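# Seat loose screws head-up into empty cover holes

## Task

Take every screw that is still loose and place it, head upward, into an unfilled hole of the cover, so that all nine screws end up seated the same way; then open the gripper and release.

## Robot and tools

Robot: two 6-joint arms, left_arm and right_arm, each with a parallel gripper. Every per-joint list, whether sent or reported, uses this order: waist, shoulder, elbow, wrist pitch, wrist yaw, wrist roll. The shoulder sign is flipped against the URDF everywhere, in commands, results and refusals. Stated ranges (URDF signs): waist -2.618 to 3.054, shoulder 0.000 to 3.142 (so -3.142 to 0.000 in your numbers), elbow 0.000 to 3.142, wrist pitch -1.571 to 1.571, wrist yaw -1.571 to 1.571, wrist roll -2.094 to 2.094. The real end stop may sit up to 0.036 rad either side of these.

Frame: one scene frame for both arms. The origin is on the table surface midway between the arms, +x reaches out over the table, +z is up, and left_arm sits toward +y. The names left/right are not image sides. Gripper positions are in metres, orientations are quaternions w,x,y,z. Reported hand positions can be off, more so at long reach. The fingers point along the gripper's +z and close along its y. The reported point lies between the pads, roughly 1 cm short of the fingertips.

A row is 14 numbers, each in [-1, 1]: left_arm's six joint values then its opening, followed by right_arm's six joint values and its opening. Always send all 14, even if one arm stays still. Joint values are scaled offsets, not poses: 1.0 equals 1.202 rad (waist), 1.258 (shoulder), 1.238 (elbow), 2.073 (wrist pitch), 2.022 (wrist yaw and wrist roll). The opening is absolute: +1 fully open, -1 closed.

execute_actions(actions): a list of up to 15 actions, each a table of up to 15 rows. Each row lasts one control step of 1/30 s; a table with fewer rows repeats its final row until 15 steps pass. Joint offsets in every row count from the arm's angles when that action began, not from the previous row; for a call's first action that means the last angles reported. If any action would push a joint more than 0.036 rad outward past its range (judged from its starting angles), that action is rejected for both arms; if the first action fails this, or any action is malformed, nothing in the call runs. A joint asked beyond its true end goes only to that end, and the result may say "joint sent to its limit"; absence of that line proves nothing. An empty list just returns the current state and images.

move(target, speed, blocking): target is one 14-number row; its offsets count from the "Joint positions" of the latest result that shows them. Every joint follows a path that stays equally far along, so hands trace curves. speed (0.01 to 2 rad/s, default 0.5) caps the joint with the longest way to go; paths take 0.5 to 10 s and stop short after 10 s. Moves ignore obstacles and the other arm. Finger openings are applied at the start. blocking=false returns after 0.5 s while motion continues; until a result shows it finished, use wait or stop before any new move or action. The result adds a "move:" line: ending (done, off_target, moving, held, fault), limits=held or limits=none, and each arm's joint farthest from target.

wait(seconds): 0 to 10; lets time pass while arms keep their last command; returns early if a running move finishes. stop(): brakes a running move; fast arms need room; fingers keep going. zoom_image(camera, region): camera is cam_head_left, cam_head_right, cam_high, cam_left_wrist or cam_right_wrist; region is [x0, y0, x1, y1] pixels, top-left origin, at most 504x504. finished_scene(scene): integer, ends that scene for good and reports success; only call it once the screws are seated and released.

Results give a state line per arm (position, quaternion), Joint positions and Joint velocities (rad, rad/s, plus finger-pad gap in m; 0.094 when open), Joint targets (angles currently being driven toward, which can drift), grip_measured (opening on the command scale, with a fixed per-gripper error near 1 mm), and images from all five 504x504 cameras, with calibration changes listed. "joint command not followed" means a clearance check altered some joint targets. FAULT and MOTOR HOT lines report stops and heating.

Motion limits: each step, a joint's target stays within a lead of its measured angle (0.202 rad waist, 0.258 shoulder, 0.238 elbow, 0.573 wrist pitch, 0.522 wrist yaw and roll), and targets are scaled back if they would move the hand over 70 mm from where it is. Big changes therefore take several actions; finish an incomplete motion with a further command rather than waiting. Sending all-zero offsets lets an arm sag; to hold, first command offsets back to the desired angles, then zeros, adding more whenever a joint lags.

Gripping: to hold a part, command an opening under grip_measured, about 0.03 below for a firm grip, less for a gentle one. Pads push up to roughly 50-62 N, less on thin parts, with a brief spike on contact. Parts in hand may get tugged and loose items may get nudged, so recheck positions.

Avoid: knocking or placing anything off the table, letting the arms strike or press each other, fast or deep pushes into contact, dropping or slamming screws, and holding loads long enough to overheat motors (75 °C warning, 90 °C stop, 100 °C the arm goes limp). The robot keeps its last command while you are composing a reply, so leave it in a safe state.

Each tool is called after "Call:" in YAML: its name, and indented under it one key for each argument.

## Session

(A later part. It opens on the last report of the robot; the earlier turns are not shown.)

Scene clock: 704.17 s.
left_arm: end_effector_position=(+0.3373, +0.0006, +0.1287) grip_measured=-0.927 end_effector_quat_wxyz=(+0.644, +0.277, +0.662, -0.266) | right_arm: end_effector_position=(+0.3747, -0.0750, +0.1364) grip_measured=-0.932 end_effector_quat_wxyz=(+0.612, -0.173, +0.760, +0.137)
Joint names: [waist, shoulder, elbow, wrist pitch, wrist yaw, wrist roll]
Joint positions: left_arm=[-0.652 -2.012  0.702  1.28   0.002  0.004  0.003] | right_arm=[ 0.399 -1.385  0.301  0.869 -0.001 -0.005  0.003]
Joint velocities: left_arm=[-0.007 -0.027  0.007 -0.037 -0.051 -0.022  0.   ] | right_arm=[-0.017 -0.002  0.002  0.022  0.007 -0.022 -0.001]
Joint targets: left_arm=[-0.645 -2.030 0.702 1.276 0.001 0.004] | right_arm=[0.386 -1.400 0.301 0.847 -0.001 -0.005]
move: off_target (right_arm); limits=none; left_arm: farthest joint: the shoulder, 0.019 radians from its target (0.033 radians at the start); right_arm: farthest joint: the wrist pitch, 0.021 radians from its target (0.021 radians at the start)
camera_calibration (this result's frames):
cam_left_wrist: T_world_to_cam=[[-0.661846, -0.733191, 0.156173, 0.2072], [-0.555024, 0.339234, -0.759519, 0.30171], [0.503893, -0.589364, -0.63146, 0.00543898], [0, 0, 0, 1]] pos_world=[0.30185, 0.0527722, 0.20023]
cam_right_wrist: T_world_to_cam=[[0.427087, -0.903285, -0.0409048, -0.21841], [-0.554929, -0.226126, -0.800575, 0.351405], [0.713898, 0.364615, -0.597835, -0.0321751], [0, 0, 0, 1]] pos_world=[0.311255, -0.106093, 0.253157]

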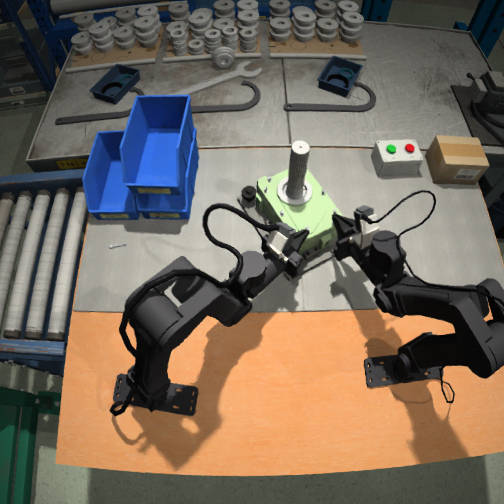

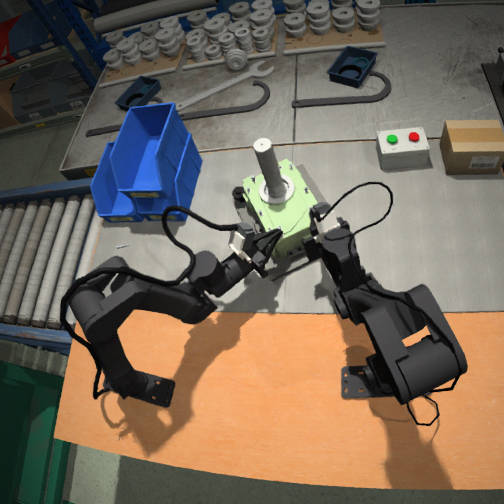

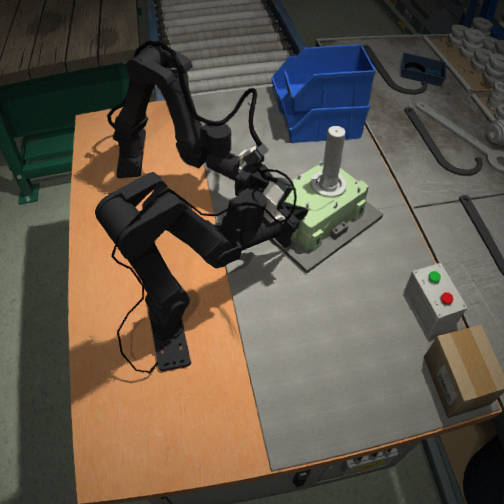

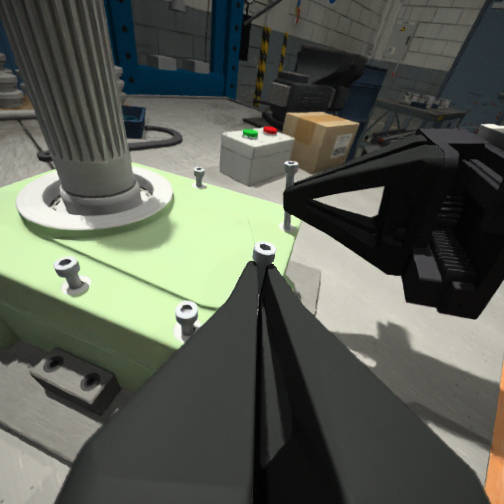

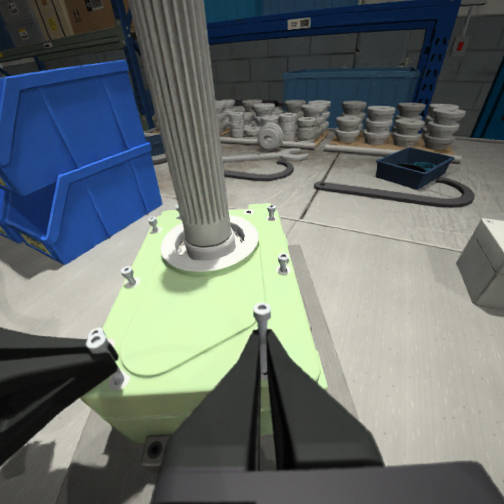

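Left is in. Release it (modest opening; neighbour close). Right use yaw nudge (+yaw = clockwise).

Call:
move:
  target: [0,0,0,0,0,0,-0.75,-0.014,-0.012,0,-0.006,0,0,-0.965]
  speed: 0.01

Call:
zoom_image:
  camera: "cam_right_wrist"
  region: [50,300,170,420]

Call:
zoom_image:
  camera: "cam_left_wrist"
  region: [240,170,340,280]

Scene clock: 712.47 s.
left_arm: end_effector_position=(+0.3373, +0.0006, +0.1287) grip_measured=-0.753 end_effector_quat_wxyz=(+0.644, +0.277, +0.662, -0.266) | right_arm: end_effector_position=(+0.3755, -0.0767, +0.1364) grip_measured=-0.932 end_effector_quat_wxyz=(+0.612, -0.171, +0.760, +0.135)
Joint names: [waist, shoulder, elbow, wrist pitch, wrist yaw, wrist roll]
Joint positions: left_arm=[-0.652 -2.012  0.702  1.28   0.002  0.004  0.012] | right_arm=[ 0.394 -1.385  0.301  0.869 -0.001 -0.005  0.003]
Joint velocities: left_arm=[-0.002 -0.022  0.002 -0.051 -0.081  0.007  0.001] | right_arm=[ 0.007 -0.007 -0.017  0.022  0.037  0.007 -0.   ]
Joint targets: left_arm=[-0.652 -2.012 0.702 1.280 0.002 0.004] | right_arm=[0.382 -1.400 0.301 0.856 -0.001 -0.005]
move: done; limits=none; left_arm: farthest joint: the waist, 0.000 radians from its target (0.000 radians at the start); right_arm: farthest joint: the shoulder, 0.015 radians from its target (0.015 radians at the start)
camera_calibration (this result's frames):
cam_left_wrist: T_world_to_cam=[[-0.661846, -0.733191, 0.156173, 0.2072], [-0.555024, 0.339234, -0.759519, 0.30171], [0.503893, -0.589364, -0.63146, 0.00543898], [0, 0, 0, 1]] pos_world=[0.30185, 0.0527722, 0.20023]
cam_right_wrist: T_world_to_cam=[[0.422603, -0.905392, -0.0409048, -0.218779], [-0.556044, -0.223371, -0.800575, 0.3521], [0.715697, 0.36107, -0.597835, -0.0330796], [0, 0, 0, 1]] pos_world=[0.311914, -0.107488, 0.253157]

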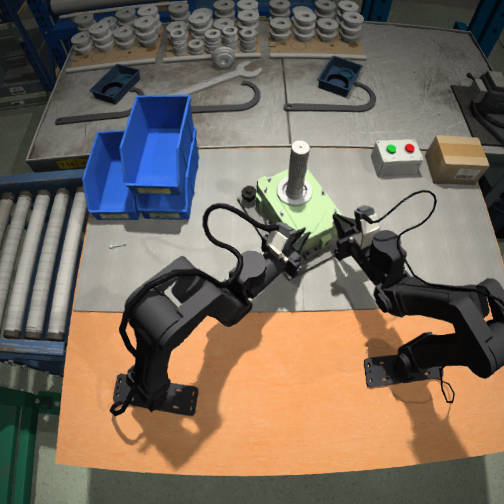

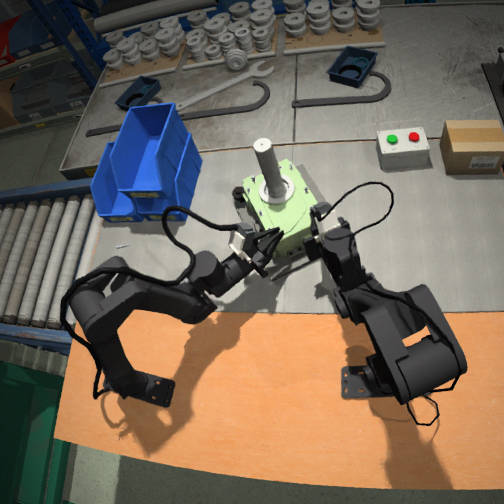

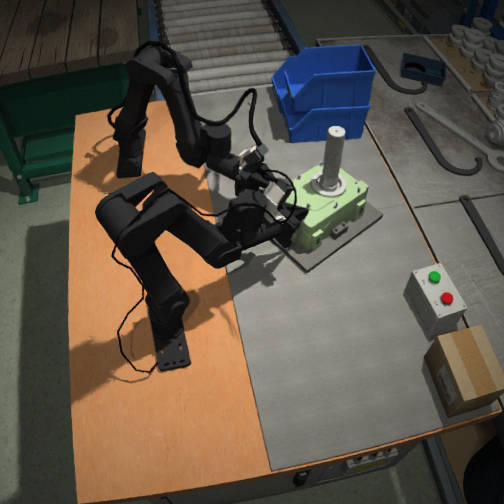

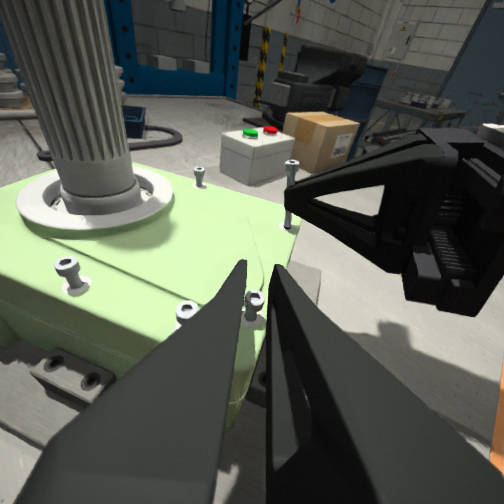

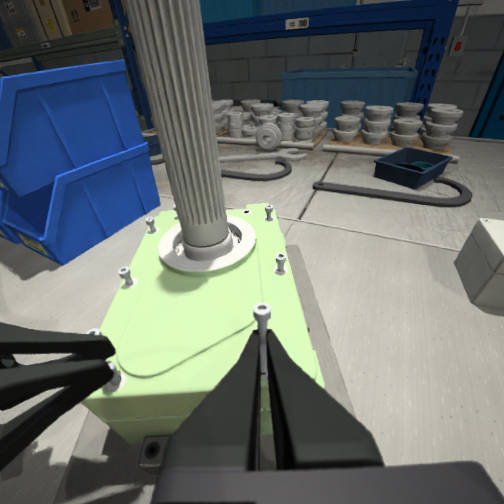

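Region (50, 300, 170, 420) of cam_right_wrist's 504x504 image, scaled by 4.200, with more detail than that image has.

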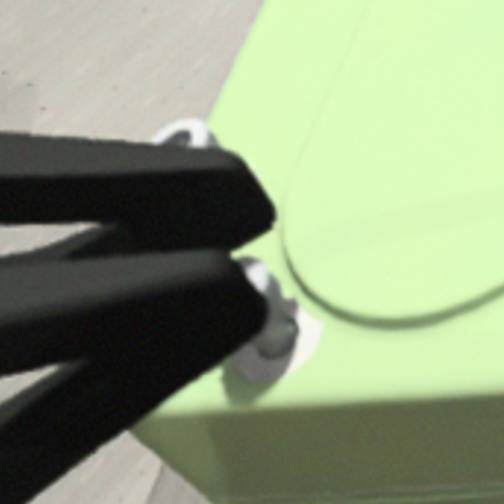

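Region (240, 170, 340, 280) of cam_left_wrist's 504x504 image, scaled by 4.582, with more detail than that image has; it fills the left 458 columns of this view, and the rest is white.

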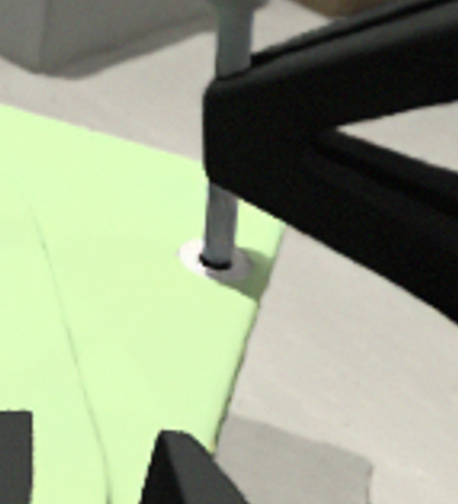

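Right centred; push. Lift left.

Call:
move:
  target: [0,0.035,0,0,0,0,-0.75,-0.006,-0.026,0,-0.012,0,0,-0.965]
  speed: 0.015

Call:
zoom_image:
  camera: "cam_left_wrist"
  region: [240,170,340,280]

Scene clock: 721.00 s.
left_arm: end_effector_position=(+0.3372, +0.0007, +0.1357) grip_measured=-0.753 end_effector_quat_wxyz=(+0.648, +0.275, +0.657, -0.268) | right_arm: end_effector_position=(+0.3758, -0.0763, +0.1356) grip_measured=-0.932 end_effector_quat_wxyz=(+0.612, -0.172, +0.760, +0.136)
Joint names: [waist, shoulder, elbow, wrist pitch, wrist yaw, wrist roll]
Joint positions: left_arm=[-0.652 -1.997  0.702  1.28   0.002  0.004  0.012] | right_arm=[ 0.394 -1.392  0.301  0.876 -0.002 -0.005  0.003]
Joint velocities: left_arm=[ 0.007 -0.017 -0.002  0.022 -0.007  0.022  0.   ] | right_arm=[ 0.027  0.007  0.017 -0.051 -0.022  0.081 -0.   ]
Joint targets: left_arm=[-0.652 -1.967 0.702 1.280 0.002 0.004] | right_arm=[0.387 -1.418 0.301 0.843 -0.001 -0.005]
move: off_target (left_arm, right_arm); limits=none; left_arm: farthest joint: the shoulder, 0.029 radians from its target (0.044 radians at the start); right_arm: farthest joint: the wrist pitch, 0.032 radians from its target (0.024 radians at the start)
camera_calibration (this result's frames):
cam_left_wrist: T_world_to_cam=[[-0.663448, -0.731584, 0.156913, 0.206557], [-0.547205, 0.331389, -0.768601, 0.305498], [0.510297, -0.59579, -0.620186, 0.00631824], [0, 0, 0, 1]] pos_world=[0.300986, 0.0536396, 0.206313]
cam_right_wrist: T_world_to_cam=[[0.42396, -0.904742, -0.041231, -0.218955], [-0.555545, -0.223833, -0.800793, 0.351598], [0.715282, 0.36241, -0.597521, -0.0337561], [0, 0, 0, 1]] pos_world=[0.312302, -0.107164, 0.252359]

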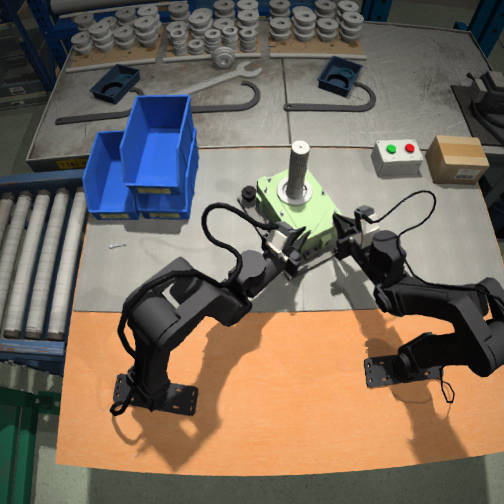

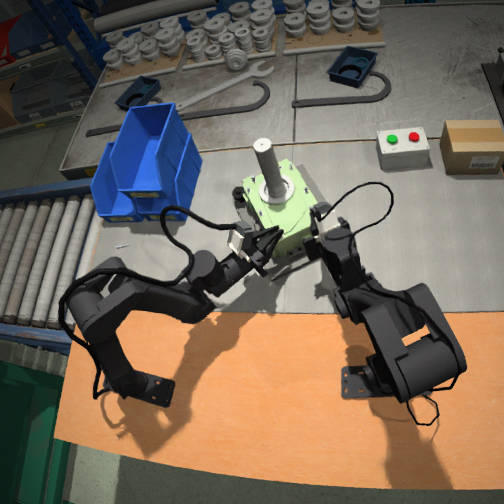

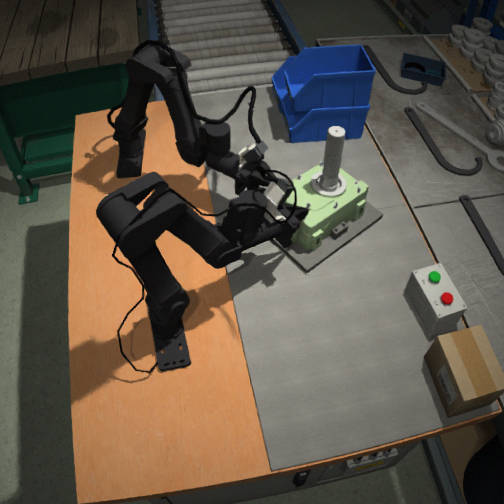

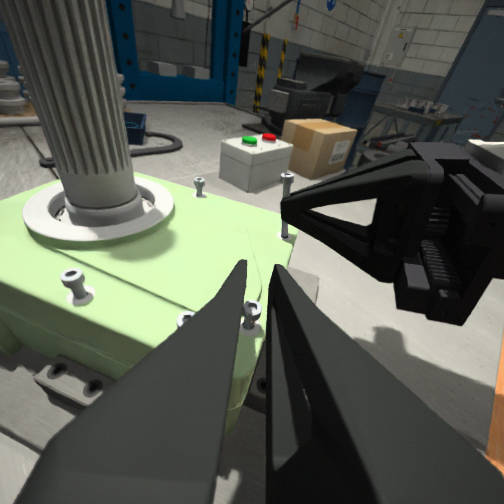

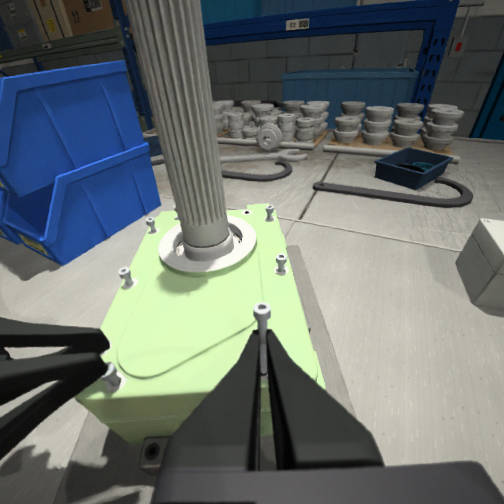

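Region (240, 170, 340, 280) of cam_left_wrist's 504x504 image, scaled by 4.582, with more detail than that image has; it fills the left 458 columns of this view, and the rest is white.

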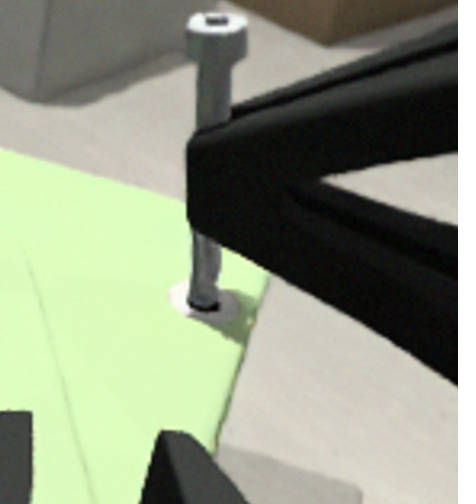

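Call:
move:
  target: [0,0,0,0,0,0,-0.75,0,-0.012,0,-0.012,-0.008,0,-0.965]
  speed: 0.01

Call:
zoom_image:
  camera: "cam_left_wrist"
  region: [240,170,340,280]

Scene clock: 730.37 s.
left_arm: end_effector_position=(+0.3372, +0.0007, +0.1357) grip_measured=-0.753 end_effector_quat_wxyz=(+0.648, +0.275, +0.657, -0.268) | right_arm: end_effector_position=(+0.3756, -0.0757, +0.1358) grip_measured=-0.932 end_effector_quat_wxyz=(+0.612, -0.173, +0.759, +0.137)
Joint names: [waist, shoulder, elbow, wrist pitch, wrist yaw, wrist roll]
Joint positions: left_arm=[-0.652 -1.997  0.702  1.28   0.002  0.004  0.012] | right_arm=[ 0.394 -1.392  0.301  0.877 -0.006 -0.005  0.003]
Joint velocities: left_arm=[-0.007  0.002 -0.017  0.022 -0.022  0.022  0.   ] | right_arm=[ 0.012 -0.002  0.007 -0.095 -0.007  0.022 -0.   ]
Joint targets: left_arm=[-0.652 -1.997 0.702 1.280 0.002 0.004] | right_arm=[0.394 -1.407 0.301 0.852 -0.018 -0.005]
move: off_target (right_arm); limits=none; left_arm: farthest joint: the waist, 0.000 radians from its target (0.000 radians at the start); right_arm: farthest joint: the wrist pitch, 0.026 radians from its target (0.025 radians at the start)
camera_calibration (this result's frames):
cam_left_wrist: T_world_to_cam=[[-0.663448, -0.731584, 0.156913, 0.206557], [-0.547205, 0.331389, -0.768601, 0.305498], [0.510297, -0.59579, -0.620186, 0.00631824], [0, 0, 0, 1]] pos_world=[0.300986, 0.0536396, 0.206313]
cam_right_wrist: T_world_to_cam=[[0.427008, -0.903274, -0.041961, -0.21927], [-0.554488, -0.224905, -0.801225, 0.35133], [0.714288, 0.365397, -0.59689, -0.0331772], [0, 0, 0, 1]] pos_world=[0.312136, -0.106922, 0.25249]

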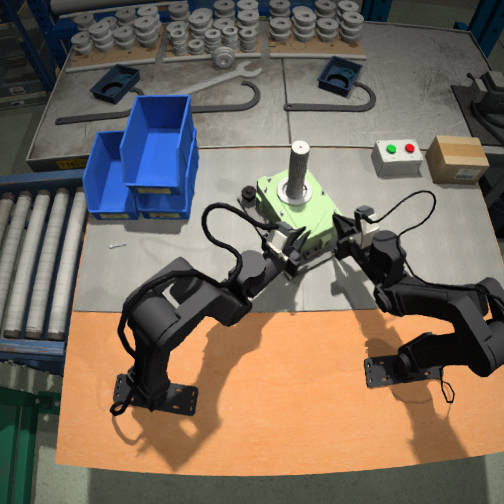

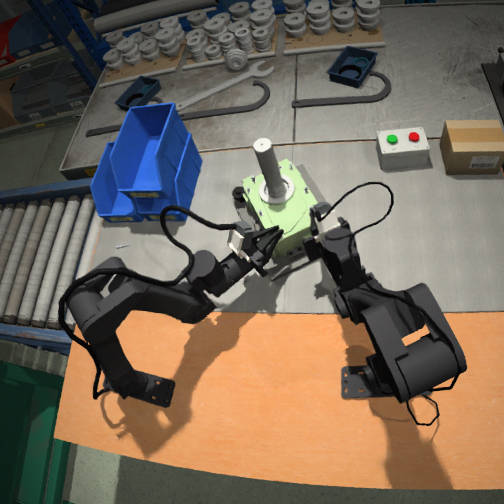

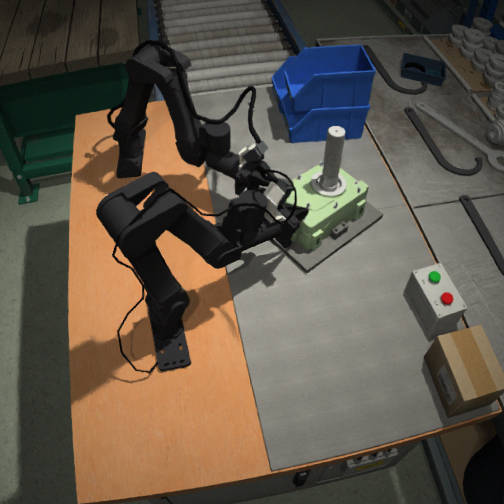

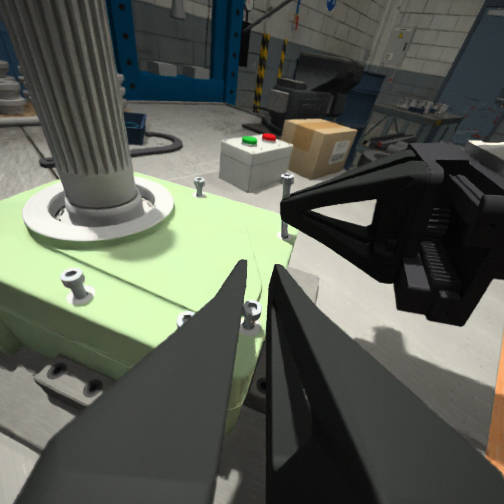

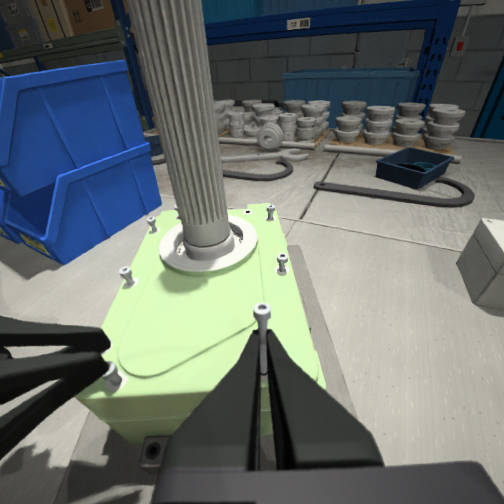

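Region (240, 170, 340, 280) of cam_left_wrist's 504x504 image, scaled by 4.582, with more detail than that image has; it fills the left 458 columns of this view, and the rest is white.

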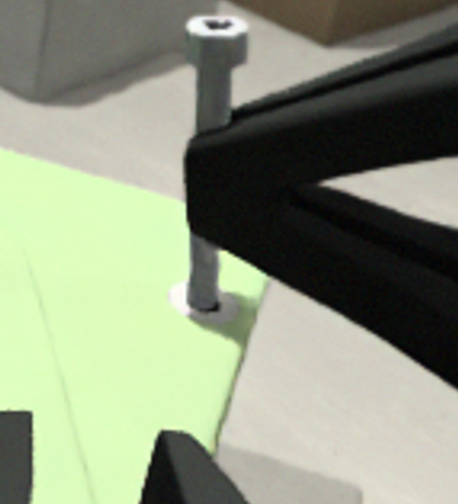

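Needs ~1 mm in: push with the elbow.

Call:
move:
  target: [0,0,0,0,0,0,-0.75,0,0,-0.03,-0.006,-0.004,0,-0.965]
  speed: 0.012

Call:
zoom_image:
  camera: "cam_left_wrist"
  region: [240,170,340,280]

Scene clock: 739.13 s.
left_arm: end_effector_position=(+0.3372, +0.0007, +0.1357) grip_measured=-0.753 end_effector_quat_wxyz=(+0.648, +0.275, +0.657, -0.268) | right_arm: end_effector_position=(+0.3743, -0.0763, +0.1337) grip_measured=-0.932 end_effector_quat_wxyz=(+0.610, -0.173, +0.761, +0.137)
Joint names: [waist, shoulder, elbow, wrist pitch, wrist yaw, wrist roll]
Joint positions: left_arm=[-0.652 -1.997  0.702  1.28   0.002  0.004  0.012] | right_arm=[ 0.394 -1.392  0.295  0.879 -0.006 -0.005  0.003]
Joint velocities: left_arm=[-0.007 -0.007 -0.017 -0.022 -0.051  0.037 -0.001] | right_arm=[-0.002  0.007 -0.002  0.051 -0.051 -0.11   0.   ]
Joint targets: left_arm=[-0.652 -1.997 0.702 1.280 0.002 0.004] | right_arm=[0.394 -1.392 0.264 0.865 -0.014 -0.005]
move: off_target (right_arm); limits=none; left_arm: farthest joint: the waist, 0.000 radians from its target (0.000 radians at the start); right_arm: farthest joint: the elbow, 0.031 radians from its target (0.037 radians at the start)
camera_calibration (this result's frames):
cam_left_wrist: T_world_to_cam=[[-0.663448, -0.731584, 0.156913, 0.206557], [-0.547205, 0.331389, -0.768601, 0.305498], [0.510297, -0.59579, -0.620186, 0.00631824], [0, 0, 0, 1]] pos_world=[0.300986, 0.0536396, 0.206313]
cam_right_wrist: T_world_to_cam=[[0.426835, -0.903355, -0.0419757, -0.219294], [-0.557803, -0.226459, -0.798481, 0.349545], [0.711806, 0.364234, -0.600555, -0.031986], [0, 0, 0, 1]] pos_world=[0.311347, -0.107292, 0.250691]

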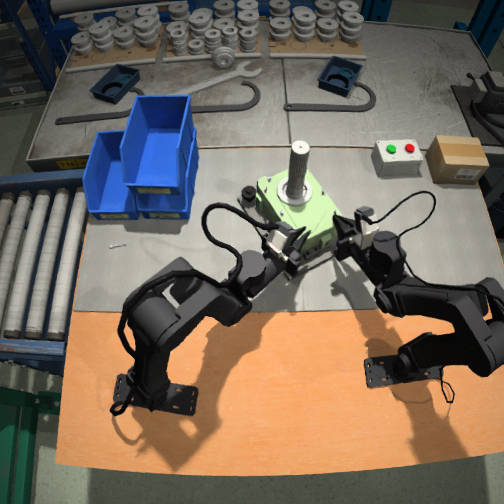

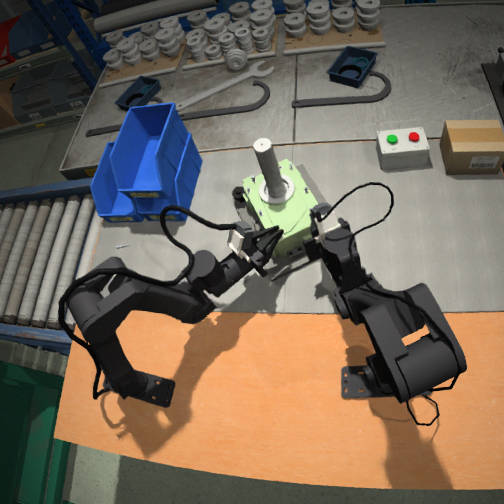

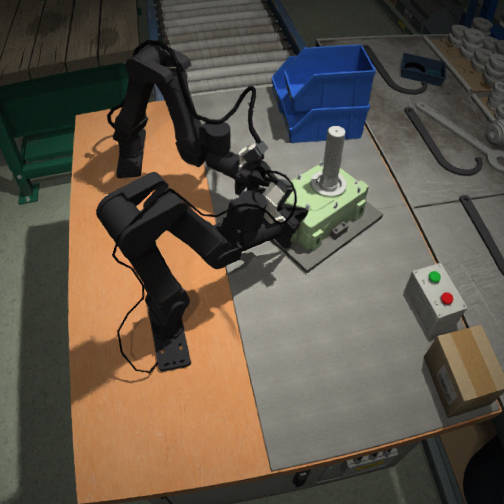

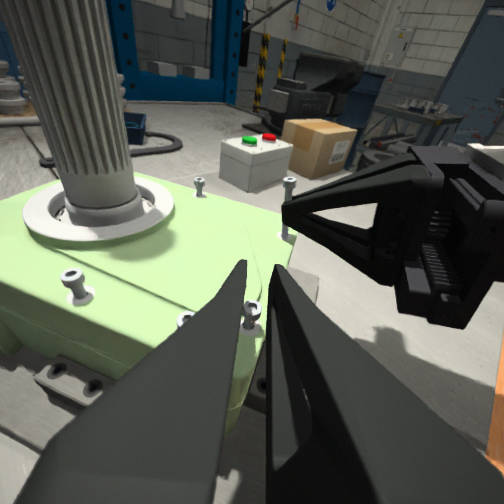

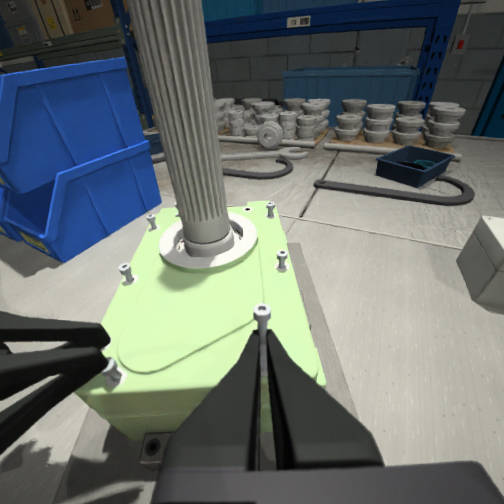

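Region (240, 170, 340, 280) of cam_left_wrist's 504x504 image, scaled by 4.582, with more detail than that image has; it fills the left 458 columns of this view, and the rest is white.

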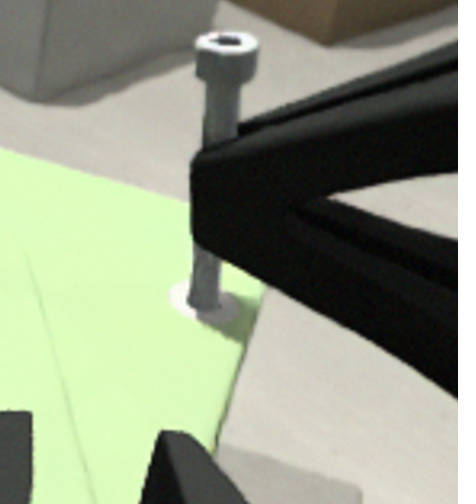

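Entered. Push more via shoulder.

Call:
move:
  target: [0,0.1,0,0,0,0,-0.75,0,-0.026,0,-0.008,0,0,-0.965]
  speed: 0.05

Scene clock: 746.17 s.
left_arm: end_effector_position=(+0.3342, +0.0038, +0.1853) grip_measured=-0.753 end_effector_quat_wxyz=(+0.682, +0.261, +0.623, -0.282) | right_arm: end_effector_position=(+0.3750, -0.0760, +0.1323) grip_measured=-0.932 end_effector_quat_wxyz=(+0.610, -0.173, +0.761, +0.137)
Joint names: [waist, shoulder, elbow, wrist pitch, wrist yaw, wrist roll]
Joint positions: left_arm=[-0.652 -1.894  0.702  1.28   0.002  0.004  0.012] | right_arm=[ 0.394 -1.402  0.295  0.888 -0.006 -0.005  0.003]
Joint velocities: left_arm=[-0.007  0.012 -0.002 -0.051  0.022  0.022 -0.   ] | right_arm=[ 0.012  0.007 -0.007  0.007  0.022 -0.066 -0.   ]
Joint targets: left_arm=[-0.652 -1.871 0.702 1.280 0.002 0.004] | right_arm=[0.394 -1.425 0.295 0.862 -0.006 -0.005]
move: off_target (left_arm, right_arm); limits=none; left_arm: farthest joint: the shoulder, 0.023 radians from its target (0.126 radians at the start); right_arm: farthest joint: the wrist pitch, 0.026 radians from its target (0.016 radians at the start)
camera_calibration (this result's frames):
cam_left_wrist: T_world_to_cam=[[-0.675066, -0.719926, 0.161221, 0.20202], [-0.488876, 0.272859, -0.828582, 0.332831], [0.552527, -0.638165, -0.536153, 0.010965], [0, 0, 0, 1]] pos_world=[0.293032, 0.061621, 0.249087]
cam_right_wrist: T_world_to_cam=[[0.42682, -0.903362, -0.0419769, -0.219346], [-0.558079, -0.226588, -0.798252, 0.348971], [0.711599, 0.364136, -0.600859, -0.0332109], [0, 0, 0, 1]] pos_world=[0.312007, -0.106983, 0.249404]

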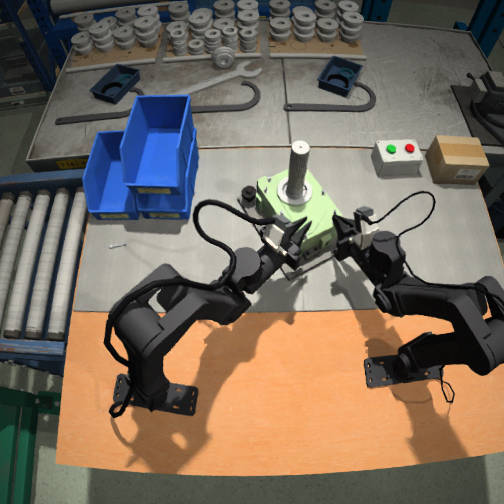

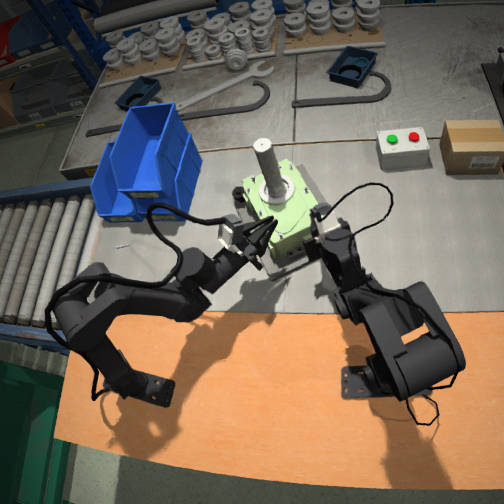

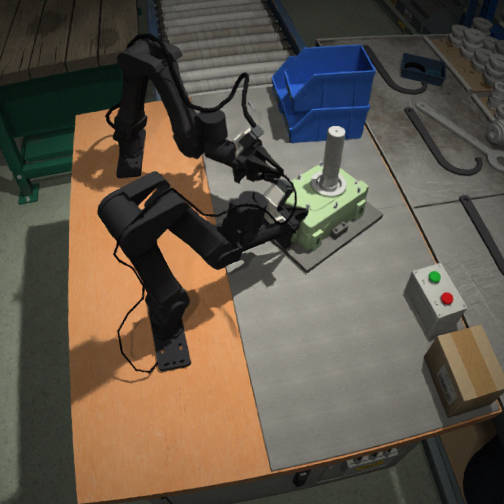

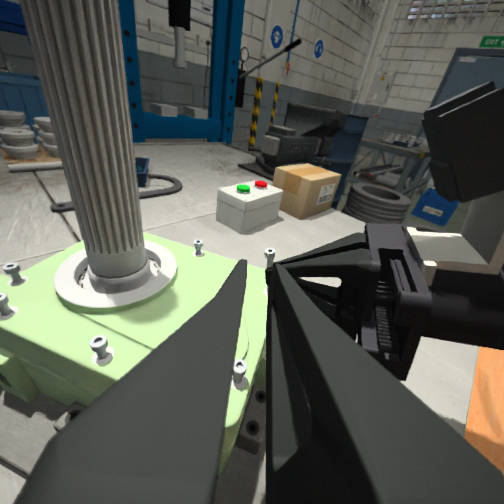

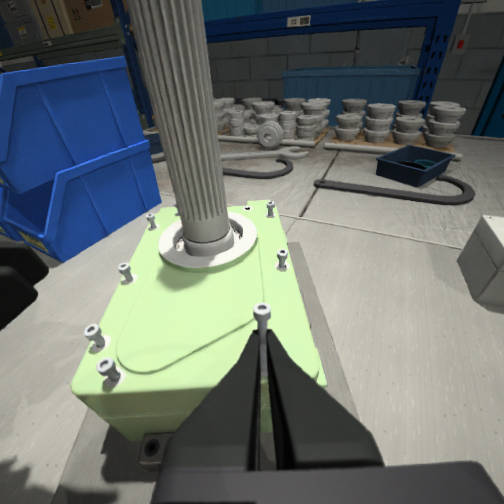

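Call:
move:
  target: [0,0,0,0,0,0,-0.75,0,0,0,0,0,0,-0.7]

Call:
move:
  target: [0.5,0.3,0.3,-0.3,0,0,-0.3,0,0.1,0,0.05,0,0,-0.7]
  speed: 0.4

Call:
zoom_image:
  camera: "cam_head_left"
  region: [250,160,360,270]

Scene clock: 755.37 s.
left_arm: end_effector_position=(+0.3342, +0.0038, +0.1853) grip_measured=-0.753 end_effector_quat_wxyz=(+0.682, +0.261, +0.623, -0.282) | right_arm: end_effector_position=(+0.3750, -0.0760, +0.1326) grip_measured=-0.702 end_effector_quat_wxyz=(+0.611, -0.173, +0.760, +0.137)
Joint names: [waist, shoulder, elbow, wrist pitch, wrist yaw, wrist roll]
Joint positions: left_arm=[-0.652 -1.894  0.702  1.28   0.002  0.004  0.012] | right_arm=[ 0.394 -1.402  0.295  0.89  -0.006 -0.005  0.014]
Joint velocities: left_arm=[ 0.017 -0.007 -0.002 -0.066  0.022 -0.022 -0.001] | right_arm=[ 0.012 -0.002  0.007  0.051  0.022 -0.007  0.001]
Joint targets: left_arm=[-0.652 -1.894 0.702 1.280 0.002 0.004] | right_arm=[0.394 -1.402 0.295 0.888 -0.006 -0.005]
move: done; limits=none; left_arm: farthest joint: the waist, 0.000 radians from its target (0.000 radians at the start); right_arm: farthest joint: the wrist pitch, 0.002 radians from its target (0.000 radians at the start)
camera_calibration (this result's frames):
cam_left_wrist: T_world_to_cam=[[-0.675066, -0.719926, 0.161221, 0.20202], [-0.488876, 0.272859, -0.828582, 0.332831], [0.552527, -0.638165, -0.536153, 0.010965], [0, 0, 0, 1]] pos_world=[0.293032, 0.061621, 0.249087]
cam_right_wrist: T_world_to_cam=[[0.426864, -0.903341, -0.0419733, -0.21935], [-0.557251, -0.2262, -0.79894, 0.34904], [0.712221, 0.364428, -0.599945, -0.0334261], [0, 0, 0, 1]] pos_world=[0.311942, -0.107013, 0.249601]

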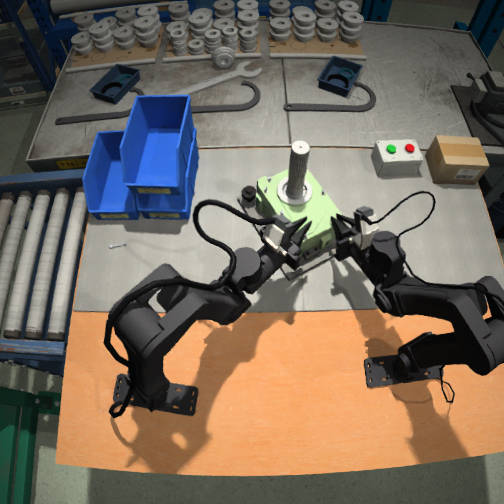

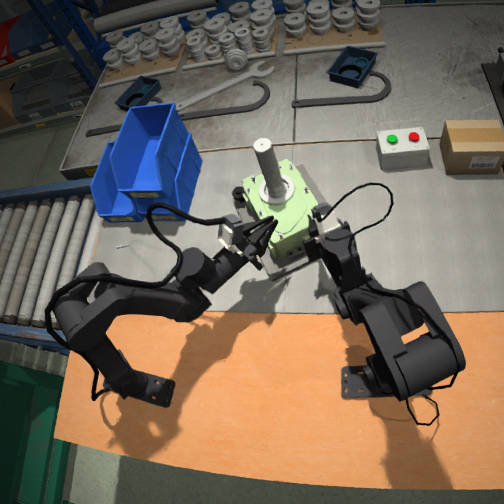

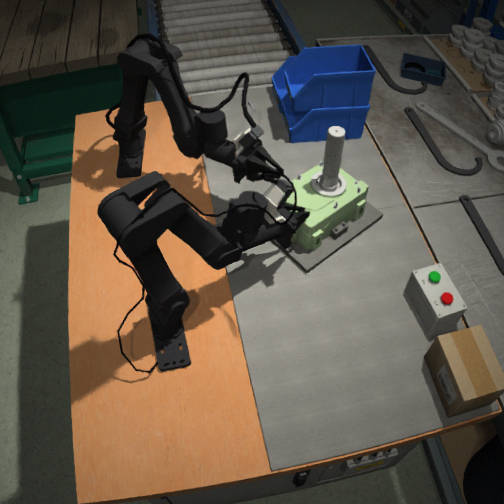

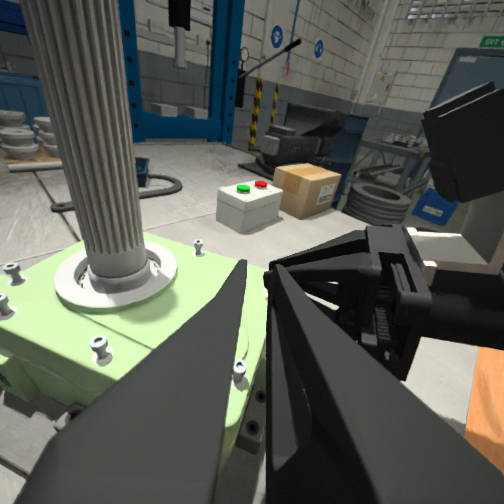

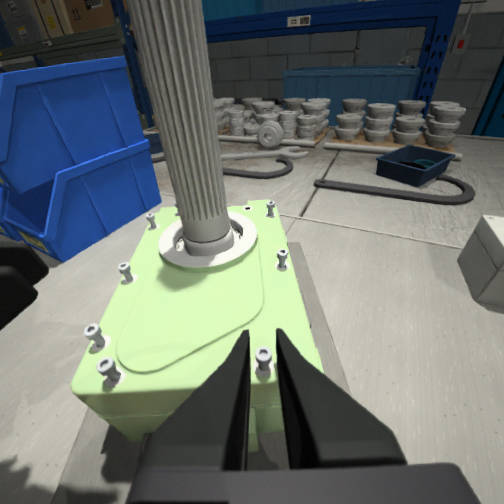

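Scene clock: 757.73 s.
left_arm: end_effector_position=(+0.4724, +0.2631, +0.3712) grip_measured=-0.303 end_effector_quat_wxyz=(+0.771, +0.062, +0.630, -0.072) | right_arm: end_effector_position=(+0.3736, -0.0766, +0.1933) grip_measured=-0.702 end_effector_quat_wxyz=(+0.683, -0.159, +0.696, +0.153)
Joint names: [waist, shoulder, elbow, wrist pitch, wrist yaw, wrist roll]
Joint positions: left_arm=[-0.054 -1.533  1.051  0.681  0.002  0.004  0.033] | right_arm=[ 0.394 -1.301  0.295  0.987 -0.006 -0.005  0.014]
Joint velocities: left_arm=[-0.017  0.017 -0.007  0.037 -0.007 -0.007  0.001] | right_arm=[ 0.012 -0.002  0.002  0.007 -0.022  0.007 -0.   ]
Joint targets: left_arm=[-0.052 -1.516 1.073 0.659 0.002 0.004] | right_arm=[0.394 -1.277 0.295 0.993 -0.006 -0.005]
move: off_target (left_arm, right_arm); limits=none; left_arm: farthest joint: the wrist pitch, 0.023 radians from its target (0.622 radians at the start); right_arm: farthest joint: the shoulder, 0.025 radians from its target (0.126 radians at the start)
camera_calibration (this result's frames):
cam_left_wrist: T_world_to_cam=[[-0.169825, -0.971757, 0.163856, 0.278727], [-0.464196, -0.0677894, -0.883134, 0.581854], [0.869299, -0.22604, -0.439573, -0.0941512], [0, 0, 0, 1]] pos_world=[0.399275, 0.289017, 0.426797]
cam_right_wrist: T_world_to_cam=[[0.434312, -0.899851, -0.0405265, -0.219593], [-0.403711, -0.154237, -0.901792, 0.364593], [0.805227, 0.408019, -0.430267, -0.0599536], [0, 0, 0, 1]] pos_world=[0.290838, -0.116905, 0.294092]

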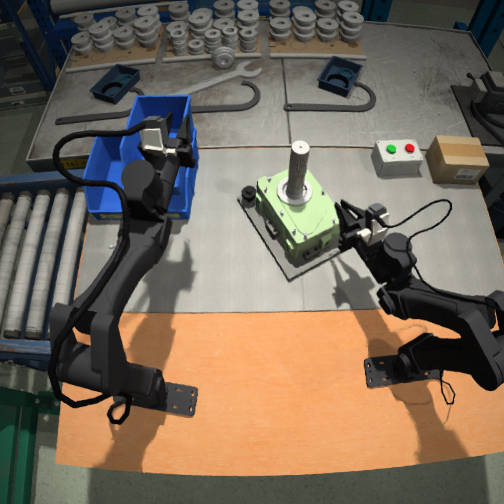

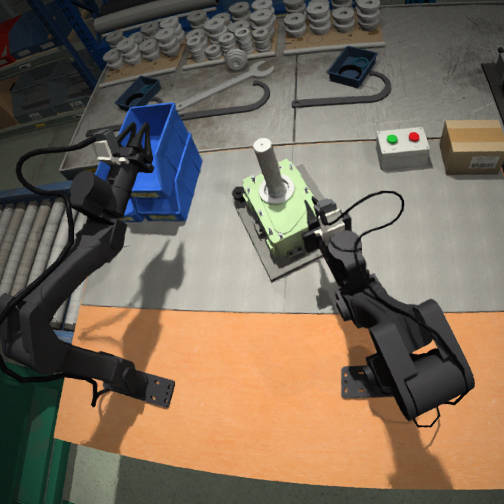

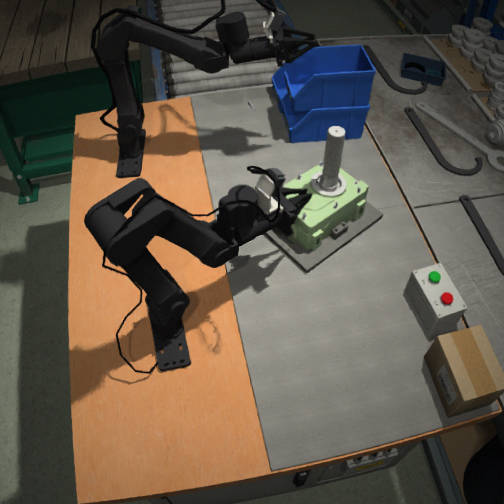

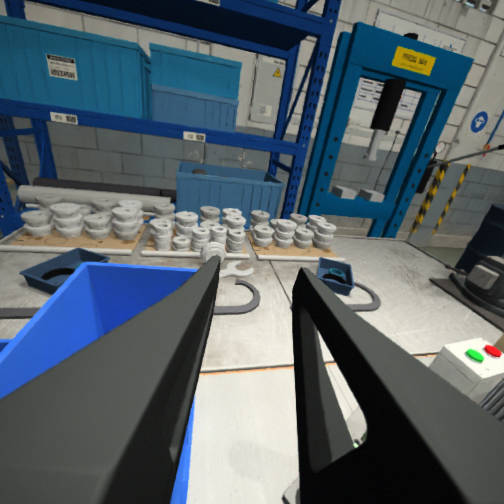

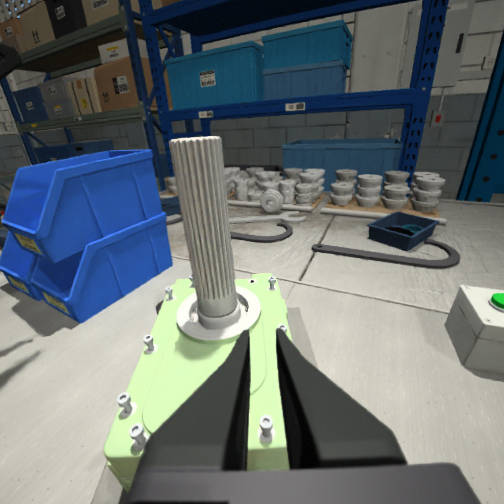

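Region (250, 160, 360, 270) of cam_head_left's 504x504 image, scaled by 4.582, with more detail than that image has.

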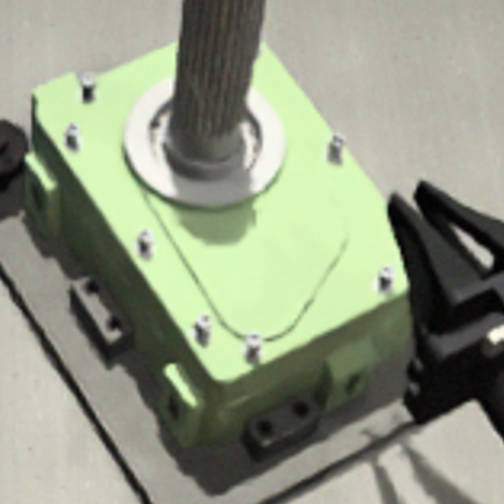

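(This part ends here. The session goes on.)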